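## Task

Pick up the carton marked R63 from the bench and set it down on the counter. Every other carton on the bench must be left exactly where and how it stood. Nothing, the robot included, may topple or finish leaning; that counts as failure. The carton must rest on the counter by itself, because a result that holds only while the robot grips or props it does not count.

## Robot and tools

ROBOT. A Hello Robot Stretch 3 with a single arm. It has a two-wheel base (0.33 m long, 0.34 m wide), a lift that slides up a mast, and a telescoping arm that sticks out of the robot's RIGHT side and ends in a wrist (yaw, pitch, roll) with a gripper. The arm cannot reach forward, so you line the gripper up along the robot's length by driving the base. The base cannot move sideways. It spins about the point midway between the drive wheels, 0.05 m behind its front edge. With the arm pulled in and the wrist folded, a spin sweeps a 0.28 m radius. An unfolded, level wrist reaches past that. Objects can occasionally get nudged by an outside disturbance.

FRAMES. Base frame: origin on the floor between the drive wheels, x forward, y left, z up. hand_pose is reported in this frame, at the point where the closed fingertips meet. With all wrist joints at 0, its x axis is up, its y axis runs back toward the mast, and its z axis points rearward. The odometry frame is the base frame at scene start. Heading is positive to the left, from -3.142 to 3.142. Odometry counts wheel turns, so wheel slip shows up as travel.

execute_actions takes "actions", a list run in order. An empty list only reports state and images. If any part is invalid or out of range, the whole call is rejected and nothing runs. Each action may hold:
- "robot": a single command; a list of up to 8 commands run one after another; or {"stop": true}, which brakes everything and clears the queue. In a list, {"pause_s": s} waits s seconds (max 15).
- "steps": 1 to 450 control steps at 30 per second (default 1). {"steps": n} alone just waits.
- "until": ends the action early.

A command may contain these keys:
- "base": exactly one key. translate_m is a straight drive in metres, forward positive, |value| at most 1. rotate_rad is a spin in radians, counter-clockwise (left) positive, |value| at most 3.2. Both are offsets from where the base sits when that command begins.
- "joints": absolute targets, one number per joint name. Joints you leave out keep their current goal. lift_m 0 to 1.1 m is the arm's height. arm_m 0 to 0.52 m is the extension. wrist_yaw_rad runs -1.345 to 4.42: 0 points along the arm, positive swings toward the front, and 3.0 folds it over the base. wrist_pitch_rad runs -1.57 to 0.451: 0 is level and negative tips the fingers down. wrist_roll_rad runs -2.911 to 2.911, with the fingers side by side and level at 0. gripper_m runs -0.089 to 0.179, wider when higher. The real fingertip gap is 0.007 smaller when nearly shut and 0.025 smaller when wide, and it is zero below 0.007. head_pan_rad runs -3.953 to 1.73: 0 is forward, positive is left, and -1.57 looks along the arm. head_tilt_rad runs -1.53 to 0.419, with negative looking down.
- "contact_limits": {"arm_m": effort percent 1 to 100}. The arm stops with contact_stop when its effort reaches this value (negative when retracting). It lasts until the next arm_m command and is capped at the maximum shown in the results.

Everything in one command starts together and keeps going through later actions and while you think. A new command takes over at once and discards what is left of an older queue. A queue moves on only when every motion in the current command ends "done" ("off_target" is also accepted for the base and the gripper). Otherwise the rest is dropped.

"until" forms:
- {"robot": {"status": "ended"}}: nothing is moving and no queue is running.
- {"robot": {field: [op, value]}}: ops are =, !=, <, <=, >, >=. Fields are readings, goals (e.g. lift_m_goal), statuses, refusals, queue and queue_left. A status field can also take a plain word. Values are compared as printed: 3 decimals, or 4 for base fields.
- {"any": {"status": "ended"}}: true once any single motion or the queue finishes.
All conditions must hold. Don't wait on "=" for a reading.

zoom_image: camera is one of head_camera (896x504), nav_camera (672x504, fisheye) or wrist_camera (644x364). region is [x0, y0, x1, y1] in that camera's pixels, origin at the top left, at most 504 by 504. head_camera and nav_camera move with head_pan_rad and head_tilt_rad.

finished_scene: scene = the current scene number. Call it only after all motion has ended and the carton rests on its own, because commanded motion continues until a final brake.

RESULTS. base_status shows progress in brackets, for example "(translate_m +0.12 of +0.30)". joint_goals and joint_status give each joint's target and state. Possible states: moving, done, off_target (it came to rest short of the goal and may still be pushing), contact_stop (the joint goes slack until your next command for it), time_out, stopped, not_commanded, torque_fault (a wrist servo is limp for 10 s and refuses goals). measured_speeds are speeds per second. refusals, queue (idle/running/done/dropped/stopped) and queue_left describe the queue. Lines starting with refused:, dropped: or replaced: explain what happened; they count actions and commands from 0. on_its_own reports goals the robot changed, slack or off joints, abnormal rest efforts, and base lean. motor_effort is in percent, with the peak in brackets; positive pushes toward higher values, and it is fairly noisy. base_tilt is in degrees, with forward and right positive. lidar_m gives 12 distances in 30-degree sectors, starting dead ahead and going counter-clockwise, in a plane 0.17 m up. It misses tabletops, glass and thin legs. wrist_depth_mm and head_depth_mm are 7x7 grids of median depth in mm; "-" means no reading.

SPEED. Full speed (0.30 m/s, 1.9 rad/s) is available only when lift_m < 0.30, arm_m < 0.03 and wrist_yaw_rad > 2.54. Otherwise the limits are 0.10 m/s and 0.63 rad/s.

GRIPPING. Close to a value below the object's width. To let go, open at least 0.02 above the value where contact began. Neither status nor reading proves that you hold something, so check with the cameras. Squeezing too hard can trip the stall guard and let the object slip; send a new value to grip again.

CAUTIONS. Fold or unfold the wrist only with lift_m between 0.32 and 0.95, wrist_pitch_rad -0.4 and roll near 0. Once folded, the lift may go down to 0.25. If yaw is below -0.4, keep pitch at -0.5 or lower. Pushing against something solid with the gripper above about 0.45 m can tip the robot, and a second push after a contact_stop makes this worse. Don't drive while gripping, hooking or pressing on something fixed. If the base snags or leans, reverse the last move in small steps, take the gripper off whatever it is touching, and lower lift_m to about 0.2 if the lean remains. Avoid drops, knocking over other cartons, slams and hard shoves.

Each tool is called after "Call:" as name([rows], argument=value, ...), one row to a line, values as JSON.

## Session

Call:
execute_actions(actions=[])

Scene clock: 0.00 s.
robot.base_odometry: x=+0.000 y=+0.000 heading=+0.000 (m, m, rad; robot's odometry frame)
robot.turned_by_wheels: +0.000 (rad since the last result)
robot.turned_by_imu: +0.000 (rad since the last result)
robot.base_tilt: forward=+0.2 right=-0.3 (deg)
robot.lidar_m: 1.38 1.14 0.87 1.23 2.66 0.89 0.72 0.70 2.42 1.50 1.54 1.71
robot.head_depth_mm: 1631 1597 1601 1594 1603 1593 1587 / 1558 1528 1538 1527 1516 1531 1526 / 1484 1454 1456 1454 1440 1446 1443 / 1434 1408 1413 1412 1406 1405 1416 / 1358 1358 1355 1354 1351 1349 1349 / 1305 1315 1301 1312 1305 1299 1286 / 1263 1255 1252 1254 1248 1254 1238
robot.base_status: not_commanded
robot.joint_positions: lift_m=+0.309 arm_m=+0.001 wrist_yaw_rad=+3.098 wrist_pitch_rad=-0.540 wrist_roll_rad=-0.007 gripper_m=+0.037 head_pan_rad=+0.009 head_tilt_rad=+0.014
robot.joint_goals: lift_m=+0.309 arm_m=+0.001 wrist_yaw_rad=+3.098 wrist_pitch_rad=-0.540 wrist_roll_rad=-0.007 gripper_m=+0.037 head_pan_rad=+0.009 head_tilt_rad=+0.014
robot.joint_status: lift_m=not_commanded arm_m=not_commanded wrist_yaw_rad=not_commanded wrist_pitch_rad=not_commanded wrist_roll_rad=not_commanded gripper_m=not_commanded head_pan_rad=not_commanded head_tilt_rad=not_commanded
robot.measured_speeds: translate_m=+0.000 rotate_rad=+0.000 lift_m=+0.000 arm_m=+0.000 wrist_yaw_rad=+0.000 wrist_pitch_rad=+0.000 wrist_roll_rad=+0.000 head_pan_rad=+0.000 head_tilt_rad=+0.000
robot: refusals=0 queue=idle queue_left=0
robot.motor_effort: left_wheel=+0 right_wheel=+0 lift_m=+22 arm_m=-1 wrist_yaw_rad=+0 wrist_pitch_rad=+6 wrist_roll_rad=+0 gripper_m=-1 head_pan_rad=+0 head_tilt_rad=+3 (%)
robot.hand_pose: x=-0.0121 y=+0.0615 z=+0.2954 quat_wxyz=(+0.203, +0.683, +0.174, +0.680) (m; robot's base frame)
robot.wrist_depth_mm: - - - - - 796 741 / 937 956 - - - 902 874 / 729 753 774 794 829 850 871 / 598 621 627 652 663 676 699 / 510 521 - 565 551 571 576 / 458 - - - 486 487 493 / - - - - 416 425 430
pictures: head_camera (sideways: a quarter turn clockwise sets it upright), nav_camera (sideways: a quarter turn counterclockwise sets it upright), wrist_camera
Images, in order (width x height): head_camera 896x504, nav_camera 672x504, wrist_camera 644x364.

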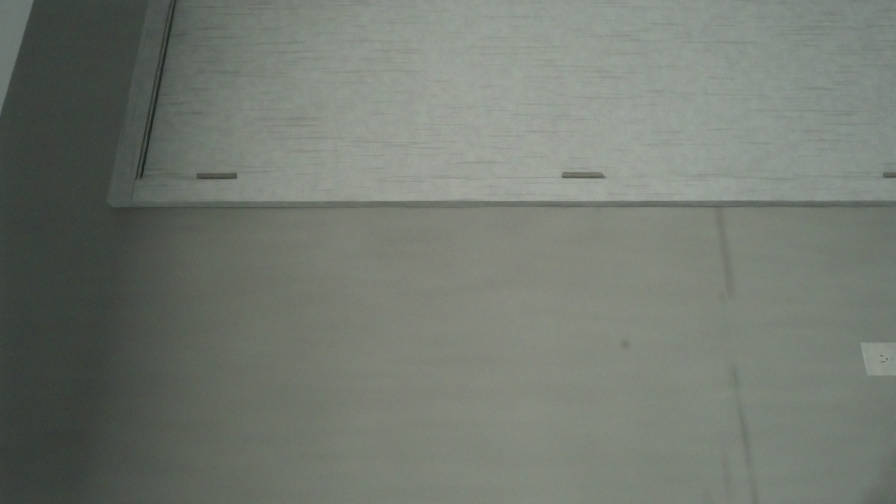

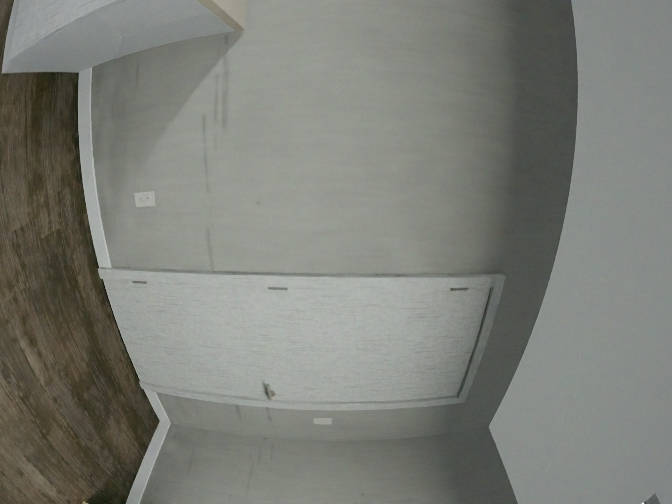

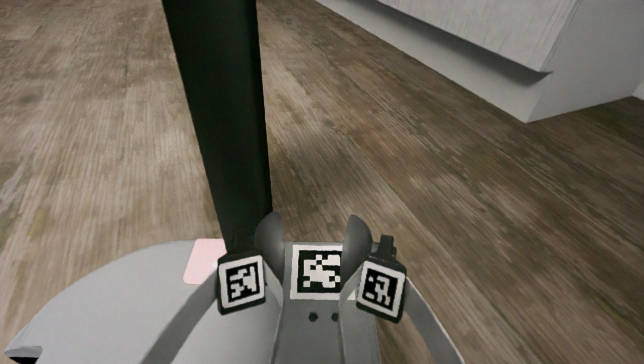

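Call:
execute_actions([
  {"robot":{"joints":{"head_pan_rad":1.3,"head_tilt_rad":-0.6}},"steps":99,"until":{"robot":{"status":"ended"}}},
])

Call:
execute_actions([
  {"robot":{"joints":{"head_pan_rad":-1.6}},"steps":139,"until":{"robot":{"status":"ended"}}},
])

Call:
execute_actions([
  {"robot":{"joints":{"head_pan_rad":-3.1}},"steps":99,"until":{"robot":{"status":"ended"}}},
])

Scene clock: 6.57 s.
robot.base_odometry: x=+0.000 y=+0.000 heading=+0.000 (m, m, rad; robot's odometry frame)
robot.turned_by_wheels: +0.000 (rad since the last result)
robot.turned_by_imu: -0.001 (rad since the last result)
robot.base_tilt: forward=+0.2 right=-0.3 (deg)
robot.lidar_m: 1.38 1.14 0.88 1.24 2.66 0.89 0.72 0.70 2.42 1.51 1.54 1.72
robot.head_depth_mm: 1354 1413 954 951 1108 1358 1206 / 1490 1533 1024 1080 1211 1367 1215 / 1655 1687 1114 1243 1425 1447 1214 / 1871 1726 1284 1482 1679 1455 1219 / 2194 1731 1528 1818 1811 1454 1219 / 2561 1775 1891 2219 1811 1457 1233 / 2517 2587 2866 2341 1803 1464 1228
robot.base_status: not_commanded
robot.joint_positions: lift_m=+0.309 arm_m=+0.001 wrist_yaw_rad=+3.098 wrist_pitch_rad=-0.540 wrist_roll_rad=-0.007 gripper_m=+0.037 head_pan_rad=+1.293 head_tilt_rad=-0.592
robot.joint_goals: lift_m=+0.309 arm_m=+0.001 wrist_yaw_rad=+3.098 wrist_pitch_rad=-0.540 wrist_roll_rad=-0.007 gripper_m=+0.037 head_pan_rad=+1.300 head_tilt_rad=-0.600
robot.joint_status: lift_m=not_commanded arm_m=not_commanded wrist_yaw_rad=not_commanded wrist_pitch_rad=not_commanded wrist_roll_rad=not_commanded gripper_m=not_commanded head_pan_rad=done head_tilt_rad=done
robot.measured_speeds: translate_m=+0.000 rotate_rad=+0.000 lift_m=+0.000 arm_m=+0.000 wrist_yaw_rad=+0.000 wrist_pitch_rad=+0.000 wrist_roll_rad=+0.000 head_pan_rad=+0.000 head_tilt_rad=+0.000
robot: refusals=0 queue=done queue_left=0
robot.motor_effort: left_wheel=+0(0) right_wheel=+1(1) lift_m=+22(22) arm_m=-1(1) wrist_yaw_rad=+0(1) wrist_pitch_rad=+6(6) wrist_roll_rad=+0(0) gripper_m=-1(1) head_pan_rad=+1(32) head_tilt_rad=-3(35) (%)
robot.hand_pose: x=-0.0121 y=+0.0615 z=+0.2954 quat_wxyz=(+0.203, +0.683, +0.174, +0.680) (m; robot's base frame)
robot.wrist_depth_mm: - - - - - 799 728 / 959 969 - - - 889 874 / 731 747 764 787 817 839 861 / 601 622 628 644 663 678 694 / 515 529 - 564 561 567 578 / 457 - - - 481 483 493 / - - - - 417 422 431
pictures: head_camera (sideways: a quarter turn clockwise sets it upright), nav_camera (sideways: a quarter turn counterclockwise sets it upright), wrist_camera
camera_calibration (this result's frames):
head_camera: T_world_to_cam=[[-0.139212, -0.511974, -0.847645, 1.1289], [-0.971708, 0.235551, 0.0173158, -0.0142891], [0.190798, 0.826074, -0.530281, 0.648596], [0, 0, 0, 1]] pos_world=[0.0195213, 0.0455465, 1.3011]
nav_camera: T_world_to_cam=[[0.164042, 0.512662, 0.842774, -1.05731], [0.961498, -0.274051, -0.0204449, 0.072102], [0.220482, 0.813679, -0.53788, 0.657324], [0, 0, 0, 1]] pos_world=[-0.04081, 0.0269536, 1.24611]
wrist_camera: T_world_to_cam=[[0.997184, -0.0059478, 0.074759, -0.0152406], [0.0528949, -0.650887, -0.75733, 0.299107], [0.0531641, 0.759152, -0.648739, 0.309415], [0, 0, 0, 1]] pos_world=[-0.0170733, -0.0402986, 0.428392]
Images, in order (width x height): head_camera 896x504, nav_camera 672x504, wrist_camera 644x364.

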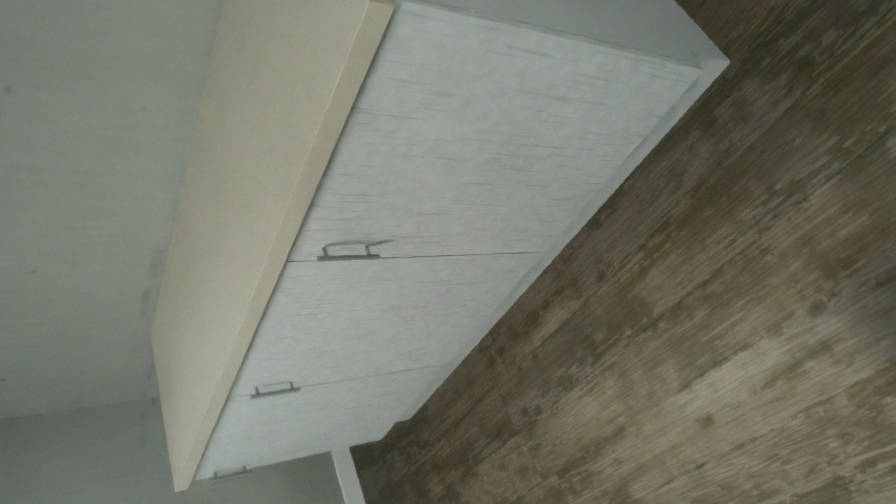

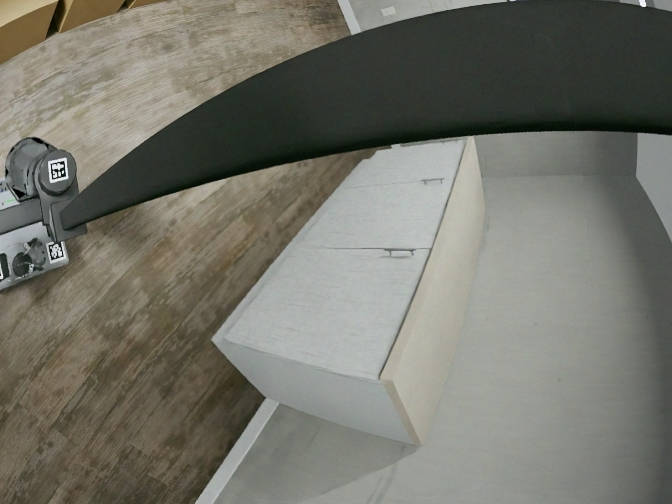

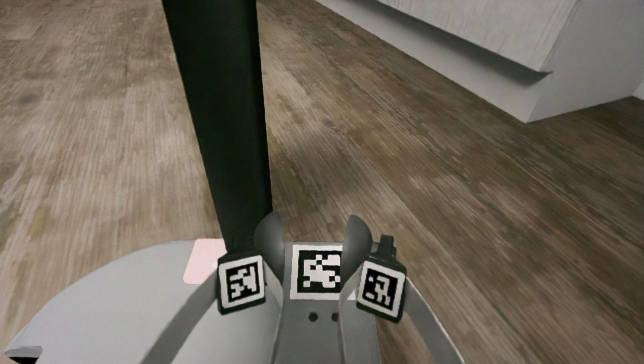

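Scene clock: 8.37 s.
robot.base_odometry: x=+0.000 y=+0.000 heading=+0.000 (m, m, rad; robot's odometry frame)
robot.turned_by_wheels: +0.000 (rad since the last result)
robot.turned_by_imu: +0.000 (rad since the last result)
robot.base_tilt: forward=+0.2 right=-0.3 (deg)
robot.lidar_m: 1.38 1.14 0.88 1.23 2.66 0.89 0.72 0.70 2.43 1.50 1.54 1.71
robot.head_depth_mm: 1979 2210 2566 2300 1761 1436 1213 / 1879 2076 2389 2302 1770 1444 1211 / 1805 2033 2061 2076 1773 1452 1216 / 1727 1906 2020 2013 1786 1453 1210 / 1663 1857 1880 1966 1798 1461 1217 / 1599 1747 1853 1880 1803 1452 1230 / 1542 1682 1786 1908 1789 1453 1224
robot.base_status: not_commanded
robot.joint_positions: lift_m=+0.309 arm_m=+0.001 wrist_yaw_rad=+3.098 wrist_pitch_rad=-0.540 wrist_roll_rad=-0.007 gripper_m=+0.037 head_pan_rad=-1.593 head_tilt_rad=-0.592
robot.joint_goals: lift_m=+0.309 arm_m=+0.001 wrist_yaw_rad=+3.098 wrist_pitch_rad=-0.540 wrist_roll_rad=-0.007 gripper_m=+0.037 head_pan_rad=-1.600 head_tilt_rad=-0.600
robot.joint_status: lift_m=not_commanded arm_m=not_commanded wrist_yaw_rad=not_commanded wrist_pitch_rad=not_commanded wrist_roll_rad=not_commanded gripper_m=not_commanded head_pan_rad=done head_tilt_rad=done
robot.measured_speeds: translate_m=+0.000 rotate_rad=+0.000 lift_m=+0.000 arm_m=+0.000 wrist_yaw_rad=+0.000 wrist_pitch_rad=+0.000 wrist_roll_rad=+0.000 head_pan_rad=+0.000 head_tilt_rad=+0.000
robot: refusals=0 queue=done queue_left=0
robot.motor_effort: left_wheel=+0(0) right_wheel=+1(1) lift_m=+23(22) arm_m=+0(1) wrist_yaw_rad=-1(0) wrist_pitch_rad=+6(6) wrist_roll_rad=+0(0) gripper_m=-1(1) head_pan_rad=-2(31) head_tilt_rad=-3(3) (%)
robot.hand_pose: x=-0.0121 y=+0.0615 z=+0.2954 quat_wxyz=(+0.203, +0.683, +0.174, +0.680) (m; robot's base frame)
robot.wrist_depth_mm: - - - - - 805 730 / 943 965 - - - 902 894 / 737 753 757 801 821 837 862 / 601 622 628 648 675 671 694 / 516 530 - 558 553 566 576 / 457 - - - 486 481 487 / - - - - 419 425 431
pictures: head_camera (sideways: a quarter turn clockwise sets it upright), nav_camera (sideways: a quarter turn counterclockwise sets it upright), wrist_camera
camera_calibration (this result's frames):
head_camera: T_world_to_cam=[[0.005011, 0.530889, -0.847427, 1.12774], [0.999684, 0.0182308, 0.0173324, -0.0263362], [0.0246508, -0.847246, -0.530629, 0.650063], [0, 0, 0, 1]] pos_world=[0.00465214, -0.0474604, 1.30108]
nav_camera: T_world_to_cam=[[-0.0288569, -0.537841, 0.842552, -1.05585], [-0.999558, 0.0216014, -0.020445, 0.0840647], [-0.0072041, -0.842769, -0.538227, 0.659164], [0, 0, 0, 1]] pos_world=[0.0583077, -0.0141707, 1.24611]
wrist_camera: T_world_to_cam=[[0.997184, -0.00594773, 0.0747587, -0.0152405], [0.0528947, -0.650887, -0.75733, 0.299107], [0.0531639, 0.759151, -0.648739, 0.309415], [0, 0, 0, 1]] pos_world=[-0.0170733, -0.0402986, 0.428392]
Images, in order (width x height): head_camera 896x504, nav_camera 672x504, wrist_camera 644x364.

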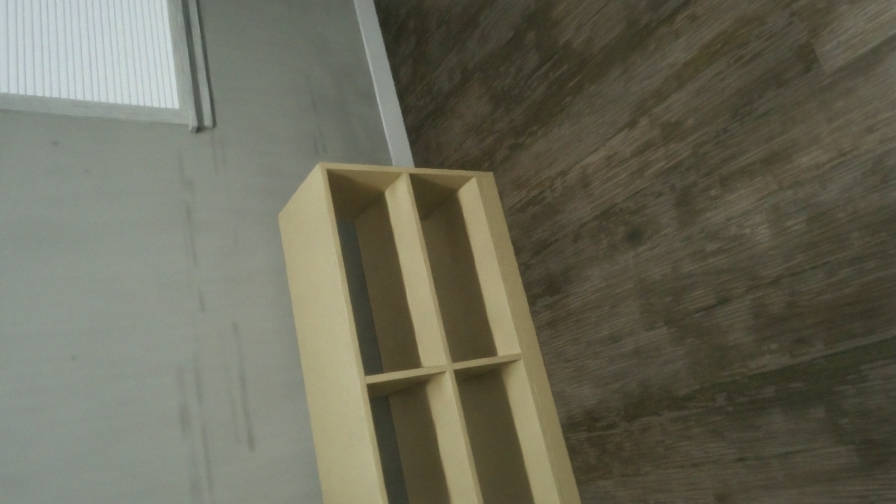

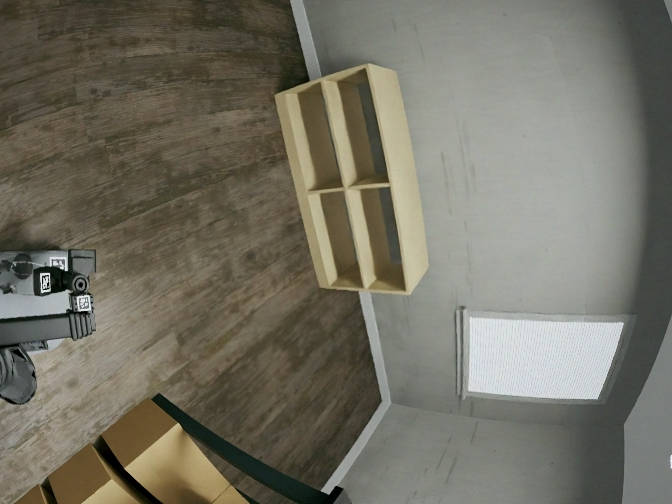

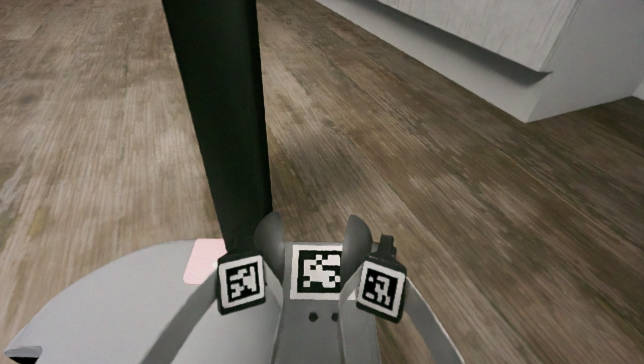

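Scene clock: 9.63 s.
robot.base_odometry: x=+0.000 y=+0.000 heading=+0.000 (m, m, rad; robot's odometry frame)
robot.turned_by_wheels: +0.000 (rad since the last result)
robot.turned_by_imu: +0.000 (rad since the last result)
robot.base_tilt: forward=+0.2 right=-0.3 (deg)
robot.lidar_m: 1.38 1.14 0.87 1.24 2.66 0.89 0.72 0.70 2.43 1.51 1.54 1.71
robot.head_depth_mm: 2396 1367 956 1829 1395 1356 1204 / 2307 1302 956 1815 1396 1342 1209 / 2254 1391 963 1755 1451 1240 1205 / 2156 1317 975 1709 1413 1201 1227 / 2099 2180 977 1639 1521 1252 1216 / 2031 2107 987 813 1418 1160 1176 / 1946 2069 1002 790 1477 1163 1152
robot.base_status: not_commanded
robot.joint_positions: lift_m=+0.309 arm_m=+0.001 wrist_yaw_rad=+3.098 wrist_pitch_rad=-0.540 wrist_roll_rad=-0.007 gripper_m=+0.037 head_pan_rad=-3.093 head_tilt_rad=-0.592
robot.joint_goals: lift_m=+0.309 arm_m=+0.001 wrist_yaw_rad=+3.098 wrist_pitch_rad=-0.540 wrist_roll_rad=-0.007 gripper_m=+0.037 head_pan_rad=-3.100 head_tilt_rad=-0.600
robot.joint_status: lift_m=not_commanded arm_m=not_commanded wrist_yaw_rad=not_commanded wrist_pitch_rad=not_commanded wrist_roll_rad=not_commanded gripper_m=not_commanded head_pan_rad=done head_tilt_rad=done
robot.measured_speeds: translate_m=+0.000 rotate_rad=+0.000 lift_m=+0.000 arm_m=+0.000 wrist_yaw_rad=+0.000 wrist_pitch_rad=+0.000 wrist_roll_rad=+0.000 head_pan_rad=+0.000 head_tilt_rad=+0.000
robot: refusals=0 queue=done queue_left=0
robot.motor_effort: left_wheel=+0(0) right_wheel=+1(1) lift_m=+23(22) arm_m=+0(1) wrist_yaw_rad=+0(1) wrist_pitch_rad=+6(6) wrist_roll_rad=+0(0) gripper_m=+1(1) head_pan_rad=-3(33) head_tilt_rad=-3(3) (%)
robot.hand_pose: x=-0.0121 y=+0.0615 z=+0.2954 quat_wxyz=(+0.203, +0.683, +0.174, +0.680) (m; robot's base frame)
robot.wrist_depth_mm: - - - - - 790 734 / 963 958 - - - 886 875 / 730 766 769 792 816 835 862 / 603 623 633 645 659 675 695 / 519 529 - 556 560 559 573 / 460 - - - 480 487 493 / - - - - 418 422 429
pictures: head_camera (sideways: a quarter turn clockwise sets it upright), nav_camera (sideways: a quarter turn counterclockwise sets it upright), wrist_camera
camera_calibration (this result's frames):
head_camera: T_world_to_cam=[[0.529946, 0.0325586, -0.847406, 1.12451], [0.0889027, -0.995889, 0.0173339, -0.0207824], [-0.843359, -0.0845228, -0.530662, 0.655401], [0, 0, 0, 1]] pos_world=[-0.0413438, -0.00191312, 1.30107]
nav_camera: T_world_to_cam=[[-0.538568, -0.00926425, 0.842531, -1.05271], [-0.0491613, 0.998582, -0.020445, 0.0782672], [-0.841147, -0.052431, -0.538259, 0.664294], [0, 0, 0, 1]] pos_world=[-0.00433984, -0.0530792, 1.2461]
wrist_camera: T_world_to_cam=[[0.997184, -0.00594784, 0.074759, -0.0152406], [0.0528948, -0.650887, -0.75733, 0.299107], [0.0531641, 0.759152, -0.648739, 0.309415], [0, 0, 0, 1]] pos_world=[-0.0170733, -0.0402986, 0.428392]
Images, in order (width x height): head_camera 896x504, nav_camera 672x504, wrist_camera 644x364.

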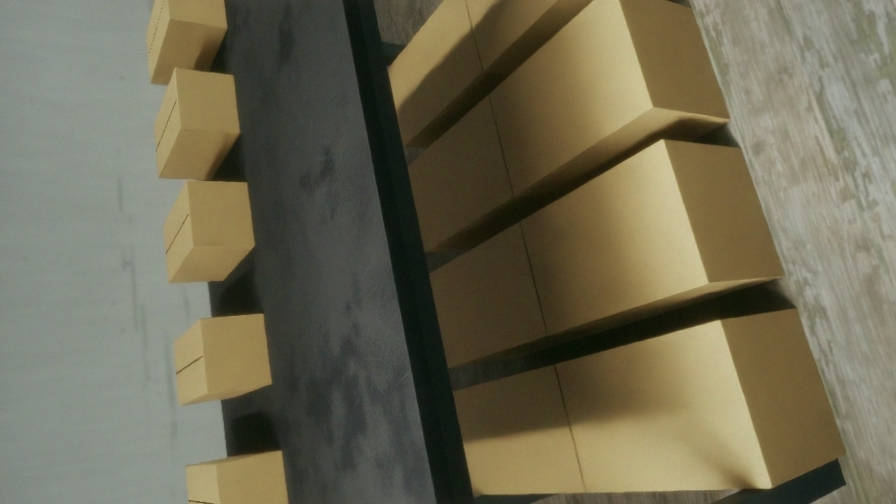

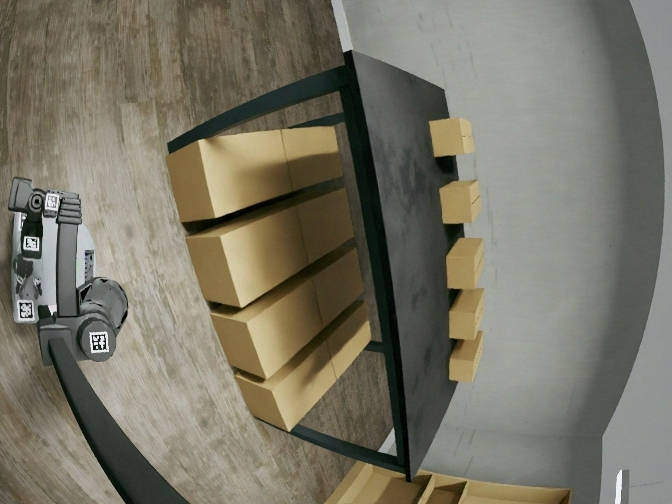

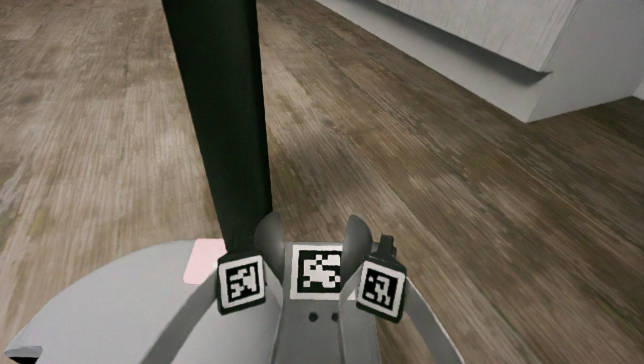

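Call:
execute_actions([
  {"robot":[{"joints":{"lift_m":0.27,"head_pan_rad":-0.7},"base":{"rotate_rad":-1.2}},{"base":{"translate_m":0.8}},{"base":{"rotate_rad":-1.57}},{"base":{"translate_m":1}},{"base":{"translate_m":0.5}}],"steps":450,"until":{"robot":{"status":"ended"}}},
  {"steps":450,"until":{"robot":{"status":"ended"}}},
])

Scene clock: 33.80 s.
robot.base_odometry: x=-1.108 y=-1.291 heading=-2.770 (m, m, rad; robot's odometry frame)
robot.turned_by_wheels: -2.770 (rad since the last result)
robot.turned_by_imu: -2.703 (rad since the last result)
robot.base_tilt: forward=+0.2 right=-0.3 (deg)
robot.lidar_m: 0.91 0.94 1.14 1.10 0.93 1.43 2.85 0.84 0.62 0.54 1.28 0.94
robot.head_depth_mm: 1237 1408 1650 1972 1753 1427 1211 / 1113 1265 1449 1702 1763 1425 1207 / 1027 1149 1293 1487 1670 1451 1217 / 944 1047 1164 1331 1529 1454 1221 / 877 959 1064 1200 1359 1448 1219 / 814 891 982 1084 1220 1368 1223 / 764 828 909 1003 1111 1257 1225
robot.base_status: done (translate_m +0.5000 of +0.5000)
robot.joint_positions: lift_m=+0.271 arm_m=+0.001 wrist_yaw_rad=+3.098 wrist_pitch_rad=-0.540 wrist_roll_rad=-0.007 gripper_m=+0.037 head_pan_rad=-0.707 head_tilt_rad=-0.593
robot.joint_goals: lift_m=+0.270 arm_m=+0.001 wrist_yaw_rad=+3.098 wrist_pitch_rad=-0.540 wrist_roll_rad=-0.007 gripper_m=+0.037 head_pan_rad=-0.700 head_tilt_rad=-0.600
robot.joint_status: lift_m=done arm_m=not_commanded wrist_yaw_rad=not_commanded wrist_pitch_rad=not_commanded wrist_roll_rad=not_commanded gripper_m=not_commanded head_pan_rad=done head_tilt_rad=done
robot.measured_speeds: translate_m=+0.000 rotate_rad=+0.000 lift_m=+0.000 arm_m=+0.000 wrist_yaw_rad=+0.000 wrist_pitch_rad=+0.000 wrist_roll_rad=+0.000 head_pan_rad=+0.000 head_tilt_rad=+0.000
robot: refusals=0 queue=done queue_left=0
robot.motor_effort: left_wheel=+0(11) right_wheel=+0(4) lift_m=+12(24) arm_m=-1(1) wrist_yaw_rad=+0(1) wrist_pitch_rad=+6(6) wrist_roll_rad=+0(0) gripper_m=+0(1) head_pan_rad=+2(30) head_tilt_rad=-2(3) (%)
robot.hand_pose: x=-0.0121 y=+0.0615 z=+0.2569 quat_wxyz=(+0.203, +0.683, +0.174, +0.680) (m; robot's base frame)
robot.wrist_depth_mm: 750 - - - - - - / 758 876 - 932 979 - 960 / 676 689 693 721 749 755 788 / 555 567 573 582 603 611 630 / 472 505 - - 507 514 524 / - - - - 442 441 445 / - - - - 379 384 387
pictures: head_camera (sideways: a quarter turn clockwise sets it upright), nav_camera (sideways: a quarter turn counterclockwise sets it upright), wrist_camera
camera_calibration (this result's frames):
head_camera: T_world_to_cam=[[-0.408517, 0.34017, -0.846994, 1.1297], [0.618291, 0.785757, 0.0173652, -0.0240523], [0.671438, -0.516595, -0.531319, 0.647016], [0, 0, 0, 1]] pos_world=[0.0419406, -0.0311443, 1.30104]
nav_camera: T_world_to_cam=[[0.398814, -0.363034, 0.842113, -1.05788], [-0.649063, -0.76046, -0.0204453, 0.081927], [0.647815, -0.53843, -0.538914, 0.656063], [0, 0, 0, 1]] pos_world=[0.0500669, 0.0314989, 1.24609]
wrist_camera: T_world_to_cam=[[0.997184, -0.00594692, 0.074759, -0.0123617], [0.052895, -0.650892, -0.757325, 0.269921], [0.0531638, 0.759147, -0.648745, 0.284455], [0, 0, 0, 1]] pos_world=[-0.0170733, -0.040327, 0.389881]
Images, in order (width x height): head_camera 896x504, nav_camera 672x504, wrist_camera 644x364.

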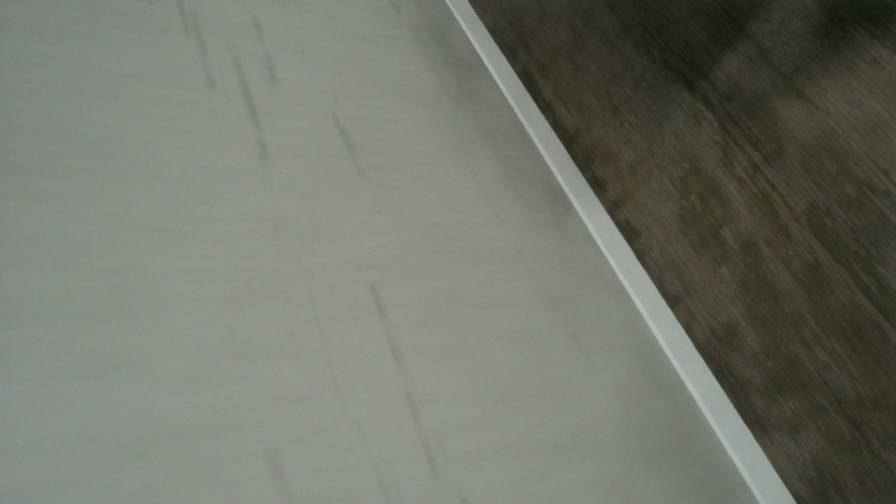

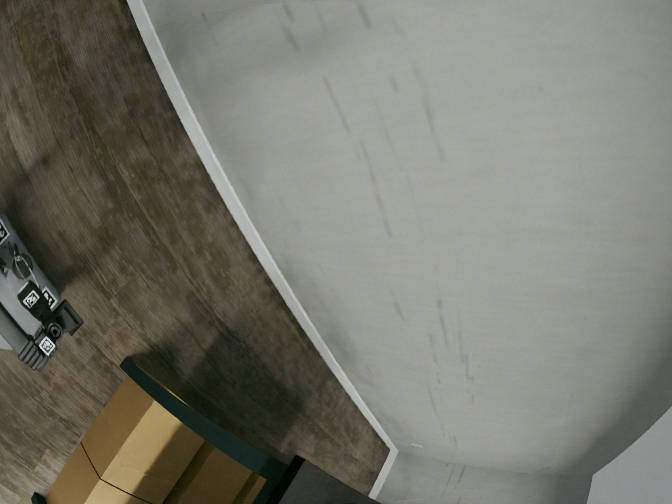

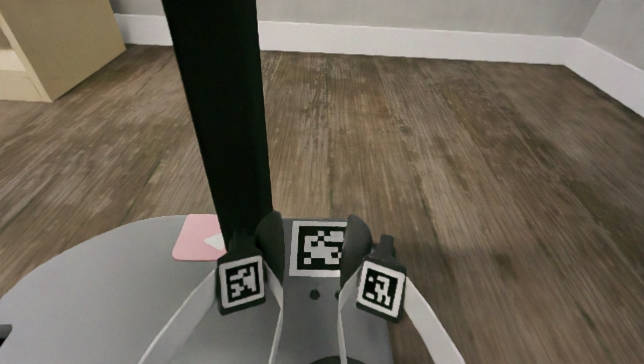

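Aligned.

Call:
execute_actions([
  {"robot":[{"base":{"translate_m":0.55}},{"base":{"rotate_rad":-1.61},"joints":{"head_pan_rad":-1.1,"head_tilt_rad":-0.5}},{"base":{"translate_m":0.85}},{"joints":{"lift_m":0.85,"wrist_pitch_rad":-0.4}},{"joints":{"wrist_yaw_rad":0,"gripper_m":0.179}},{"joints":{"wrist_pitch_rad":0}}],"steps":450,"until":{"robot":{"status":"ended"}}},
  {"steps":450,"until":{"robot":{"status":"ended"}}},
])

Scene clock: 60.47 s.
robot.base_odometry: x=-1.898 y=-0.687 heading=+1.903 (m, m, rad; robot's odometry frame)
robot.turned_by_wheels: -1.610 (rad since the last result)
robot.turned_by_imu: -1.573 (rad since the last result)
robot.base_tilt: forward=+0.2 right=-0.3 (deg)
robot.lidar_m: 1.44 0.52 0.38 0.36 0.38 0.52 1.40 1.92 0.47 0.45 0.47 0.66
robot.head_depth_mm: 2841 2779 1209 669 571 1170 1031 / 2974 2801 1222 620 574 1214 1086 / 3135 2951 1224 671 598 1225 1007 / 3314 3133 856 751 651 1282 1009 / 3469 3317 969 740 1392 1230 1091 / 3683 3861 932 781 1497 1225 1101 / 3342 3457 881 802 1565 1258 1221
robot.base_status: done (translate_m +0.8500 of +0.8500)
robot.joint_positions: lift_m=+0.849 arm_m=+0.001 wrist_yaw_rad=+0.003 wrist_pitch_rad=-0.022 wrist_roll_rad=-0.007 gripper_m=+0.179 head_pan_rad=-1.093 head_tilt_rad=-0.507
robot.joint_goals: lift_m=+0.850 arm_m=+0.001 wrist_yaw_rad=+0.000 wrist_pitch_rad=+0.000 wrist_roll_rad=-0.007 gripper_m=+0.179 head_pan_rad=-1.100 head_tilt_rad=-0.500
robot.joint_status: lift_m=done arm_m=not_commanded wrist_yaw_rad=done wrist_pitch_rad=done wrist_roll_rad=not_commanded gripper_m=done head_pan_rad=done head_tilt_rad=done
robot.measured_speeds: translate_m=+0.000 rotate_rad=+0.000 lift_m=+0.000 arm_m=+0.000 wrist_yaw_rad=+0.000 wrist_pitch_rad=+0.000 wrist_roll_rad=+0.000 head_pan_rad=+0.000 head_tilt_rad=+0.000
robot: refusals=0 queue=done queue_left=0
robot.motor_effort: left_wheel=+1(10) right_wheel=+0(5) lift_m=+32(31) arm_m=-1(1) wrist_yaw_rad=-3(4) wrist_pitch_rad=+10(9) wrist_roll_rad=+0(0) gripper_m=+0(84) head_pan_rad=-3(19) head_tilt_rad=+4(16) (%)
robot.hand_pose: x=-0.0207 y=-0.4015 z=+0.9585 quat_wxyz=(+0.710, +0.009, -0.704, -0.007) (m; robot's base frame)
robot.wrist_depth_mm: - - - - - - - / - - - - - - - / 421 324 454 331 330 - - / 372 337 413 338 340 - - / 272 275 282 294 309 328 - / - 211 211 215 212 215 227 / 971 972 988 262 262 265 249
pictures: head_camera (sideways: a quarter turn clockwise sets it upright), nav_camera (sideways: a quarter turn counterclockwise sets it upright), wrist_camera
camera_calibration (this result's frames):
head_camera: T_world_to_cam=[[-0.215757, 0.402306, -0.889718, 1.18424], [0.868119, 0.496163, 0.0138324, -0.0209788], [0.44701, -0.769397, -0.4563, 0.550774], [0, 0, 0, 1]] pos_world=[0.0275186, -0.042255, 1.30525]
nav_camera: T_world_to_cam=[[0.198336, -0.42018, 0.885501, -1.11324], [-0.886904, -0.461506, -0.0203392, 0.0832419], [0.41721, -0.78132, -0.464193, 0.560247], [0, 0, 0, 1]] pos_world=[0.0608835, 0.00838623, 1.24753]
wrist_camera: T_world_to_cam=[[-0.996484, 0.000945353, 0.0837757, -0.10618], [-0.0821125, 0.187543, -0.978818, 1.04655], [-0.0166369, -0.982256, -0.186806, -0.0518222], [0, 0, 0, 1]] pos_world=[-0.0207337, -0.247076, 1.0236]
Images, in order (width x height): head_camera 896x504, nav_camera 672x504, wrist_camera 644x364.

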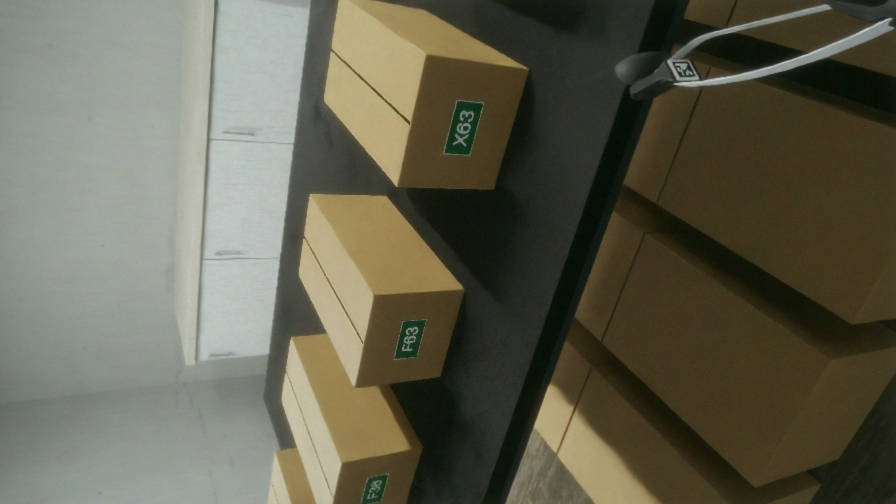

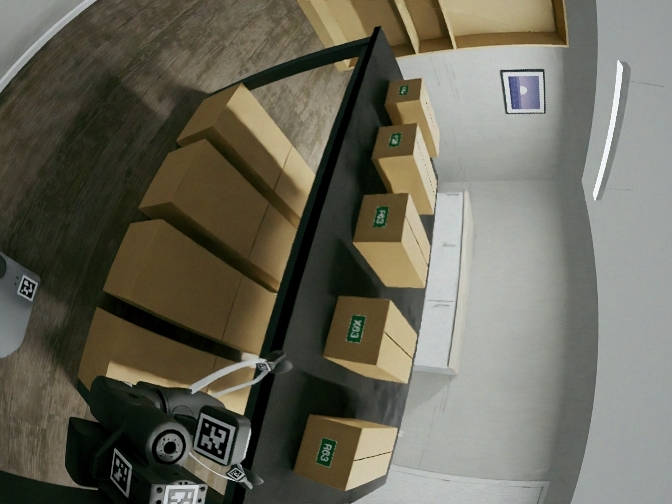

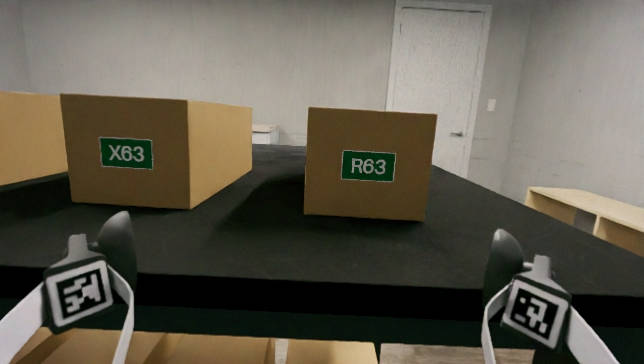

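Call:
execute_actions([
  {"robot":{"base":{"translate_m":-0.055},"joints":{"lift_m":0.875,"arm_m":0.14,"head_pan_rad":-1.6,"head_tilt_rad":-0.6}},"steps":450,"until":{"robot":{"status":"ended"}}},
])

Scene clock: 67.63 s.
robot.base_odometry: x=-1.880 y=-0.739 heading=+1.903 (m, m, rad; robot's odometry frame)
robot.turned_by_wheels: +0.000 (rad since the last result)
robot.turned_by_imu: -0.002 (rad since the last result)
robot.base_tilt: forward=+0.2 right=-0.3 (deg)
robot.lidar_m: 1.44 0.52 0.38 0.36 0.38 0.52 1.40 1.88 0.47 0.45 0.49 0.64
robot.head_depth_mm: 2873 3231 3267 697 - 752 1159 / 2927 3190 960 717 - 1079 944 / 2879 3182 664 627 - 1080 957 / 2901 3219 669 622 1289 1143 965 / 2918 3112 974 684 581 1222 1027 / 2916 2679 749 640 588 1154 967 / 2937 2647 684 630 588 1157 970
robot.base_status: done (translate_m -0.0550 of -0.0550)
robot.joint_positions: lift_m=+0.874 arm_m=+0.140 wrist_yaw_rad=+0.002 wrist_pitch_rad=-0.020 wrist_roll_rad=-0.007 gripper_m=+0.179 head_pan_rad=-1.593 head_tilt_rad=-0.592
robot.joint_goals: lift_m=+0.875 arm_m=+0.140 wrist_yaw_rad=+0.000 wrist_pitch_rad=+0.000 wrist_roll_rad=-0.007 gripper_m=+0.179 head_pan_rad=-1.600 head_tilt_rad=-0.600
robot.joint_status: lift_m=done arm_m=done wrist_yaw_rad=done wrist_pitch_rad=done wrist_roll_rad=not_commanded gripper_m=done head_pan_rad=done head_tilt_rad=done
robot.measured_speeds: translate_m=+0.000 rotate_rad=+0.000 lift_m=+0.000 arm_m=+0.000 wrist_yaw_rad=+0.000 wrist_pitch_rad=+0.000 wrist_roll_rad=+0.000 head_pan_rad=+0.000 head_tilt_rad=+0.000
robot: refusals=0 queue=done queue_left=0
robot.motor_effort: left_wheel=+1(4) right_wheel=+0(4) lift_m=+32(29) arm_m=+2(8) wrist_yaw_rad=-1(3) wrist_pitch_rad=+9(10) wrist_roll_rad=+0(0) gripper_m=+0(1) head_pan_rad=-2(22) head_tilt_rad=-3(10) (%)
robot.hand_pose: x=-0.0211 y=-0.5403 z=+0.9839 quat_wxyz=(+0.710, +0.008, -0.704, -0.007) (m; robot's base frame)
robot.wrist_depth_mm: - - - - - - - / - - - - - - - / 252 348 - 361 - - - / 230 325 198 195 197 - - / 227 320 205 202 205 - - / - 237 213 210 231 264 - / 173 183 187 192 197 193 207
pictures: head_camera (sideways: a quarter turn clockwise sets it upright), nav_camera (sideways: a quarter turn counterclockwise sets it upright), wrist_camera
camera_calibration (this result's frames):
head_camera: T_world_to_cam=[[0.00513874, 0.53088, -0.847431, 1.12774], [0.999688, 0.0179901, 0.017332, -0.0263358], [0.0244466, -0.847256, -0.530622, 0.650055], [0, 0, 0, 1]] pos_world=[0.00464071, -0.04746, 1.30108]
nav_camera: T_world_to_cam=[[-0.0289863, -0.537827, 0.842557, -1.05585], [-0.999552, 0.021842, -0.020445, 0.0840646], [-0.00740725, -0.842772, -0.538219, 0.659156], [0, 0, 0, 1]] pos_world=[0.0583043, -0.0141838, 1.24611]
wrist_camera: T_world_to_cam=[[-0.996482, 0.00237515, 0.0837704, -0.10773], [-0.0818634, 0.186281, -0.97908, 1.09696], [-0.0179303, -0.982494, -0.185431, -0.184971], [0, 0, 0, 1]] pos_world=[-0.0208672, -0.385819, 1.04873]
Images, in order (width x height): head_camera 896x504, nav_camera 672x504, wrist_camera 644x364.

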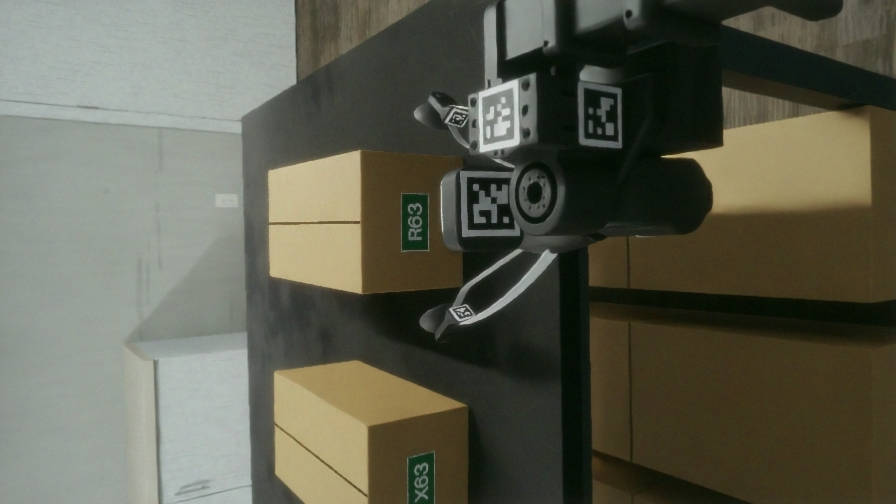

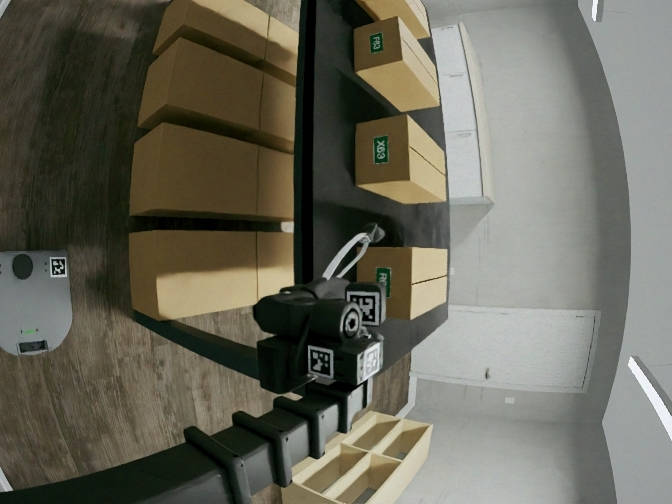

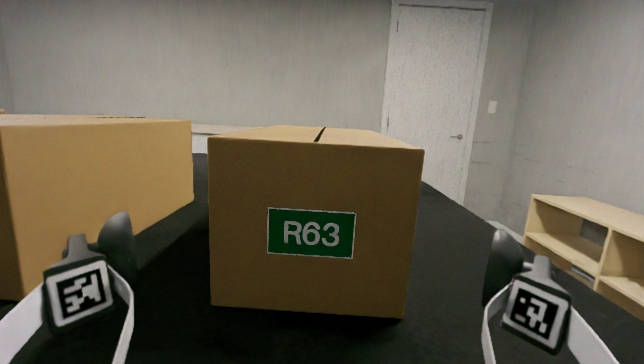

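Call:
execute_actions([
  {"robot":[{"joints":{"arm_m":0.275}},{"joints":{"gripper_m":0.07}},{"joints":{"lift_m":0.94}}],"steps":450,"until":{"robot":{"status":"ended"}}},
])

Scene clock: 77.93 s.
robot.base_odometry: x=-1.880 y=-0.739 heading=+1.903 (m, m, rad; robot's odometry frame)
robot.turned_by_wheels: +0.000 (rad since the last result)
robot.turned_by_imu: -0.002 (rad since the last result)
robot.base_tilt: forward=+0.2 right=-0.3 (deg)
robot.lidar_m: 1.45 0.52 0.38 0.37 0.38 0.52 1.41 1.88 0.47 0.45 0.48 0.64
robot.head_depth_mm: 2891 3179 3449 - 600 712 1176 / 2905 3156 - 619 575 1410 945 / 2922 3170 - 599 578 1145 962 / 2884 3126 628 650 581 1147 963 / 2914 3183 980 681 583 1232 1037 / 2932 2662 751 639 582 1159 967 / 2883 2689 685 628 588 1153 970
robot.base_status: done (translate_m -0.0550 of -0.0550)
robot.joint_positions: lift_m=+0.939 arm_m=+0.275 wrist_yaw_rad=+0.001 wrist_pitch_rad=-0.027 wrist_roll_rad=-0.007 gripper_m=+0.078 head_pan_rad=-1.593 head_tilt_rad=-0.592
robot.joint_goals: lift_m=+0.940 arm_m=+0.275 wrist_yaw_rad=+0.000 wrist_pitch_rad=+0.000 wrist_roll_rad=-0.007 gripper_m=+0.077 head_pan_rad=-1.600 head_tilt_rad=-0.600
robot.joint_status: lift_m=done arm_m=done wrist_yaw_rad=done wrist_pitch_rad=done wrist_roll_rad=not_commanded gripper_m=done head_pan_rad=done head_tilt_rad=done
robot.measured_speeds: translate_m=+0.000 rotate_rad=+0.000 lift_m=+0.000 arm_m=+0.000 wrist_yaw_rad=+0.000 wrist_pitch_rad=+0.000 wrist_roll_rad=+0.000 head_pan_rad=+0.000 head_tilt_rad=+0.000
robot: refusals=0 queue=done queue_left=0
robot.on_its_own: gripper_m is held at +0.077, not at your +0.070, by its stall guard, which is still easing
robot.motor_effort: left_wheel=+1(2) right_wheel=+0(1) lift_m=+33(36) arm_m=+2(2) wrist_yaw_rad=-1(2) wrist_pitch_rad=+13(13) wrist_roll_rad=+0(0) gripper_m=-20(99) head_pan_rad=-3(3) head_tilt_rad=-3(3) (%)
robot.hand_pose: x=-0.0211 y=-0.6751 z=+1.0470 quat_wxyz=(+0.710, +0.010, -0.704, -0.009) (m; robot's base frame)
robot.wrist_depth_mm: - - - - - - - / - - - - - - - / - - - - - - - / 311 280 120 120 121 - - / 228 124 123 124 124 - - / 219 127 127 127 128 - - / 243 246 131 131 132 277 -
pictures: head_camera (sideways: a quarter turn clockwise sets it upright), nav_camera (sideways: a quarter turn counterclockwise sets it upright), wrist_camera
camera_calibration (this result's frames):
head_camera: T_world_to_cam=[[0.00516693, 0.530915, -0.847409, 1.12771], [0.999689, 0.0179378, 0.0173337, -0.0263379], [0.0244034, -0.847235, -0.530657, 0.650101], [0, 0, 0, 1]] pos_world=[0.00463826, -0.0474599, 1.30107]
nav_camera: T_world_to_cam=[[-0.0290148, -0.537861, 0.842534, -1.05582], [-0.999551, 0.0218945, -0.020445, 0.0840646], [-0.00745025, -0.842749, -0.538255, 0.659202], [0, 0, 0, 1]] pos_world=[0.0583036, -0.0141841, 1.2461]
wrist_camera: T_world_to_cam=[[-0.996481, 0.00192704, 0.0837959, -0.113068], [-0.0818457, 0.193235, -0.977733, 1.18719], [-0.0180765, -0.981151, -0.192398, -0.297492], [0, 0, 0, 1]] pos_world=[-0.0208817, -0.521073, 1.11299]
Images, in order (width x height): head_camera 896x504, nav_camera 672x504, wrist_camera 644x364.

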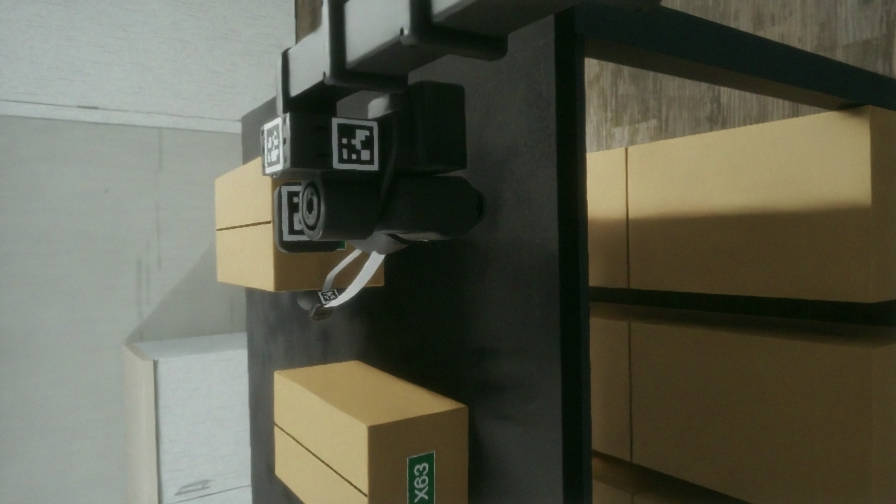

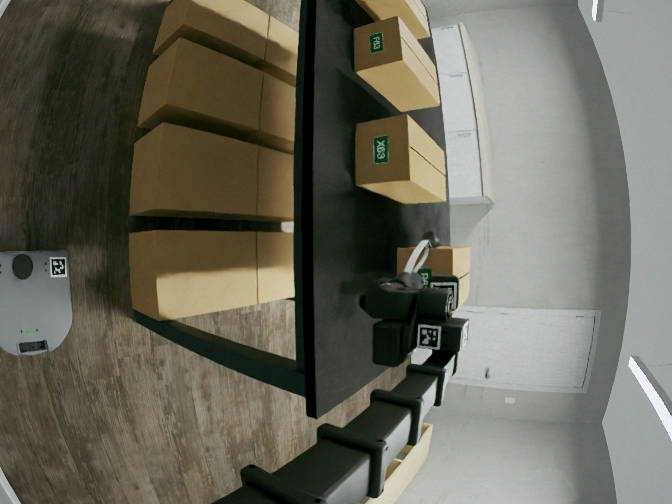

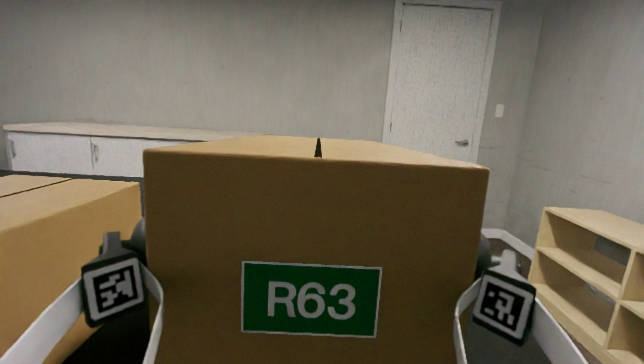

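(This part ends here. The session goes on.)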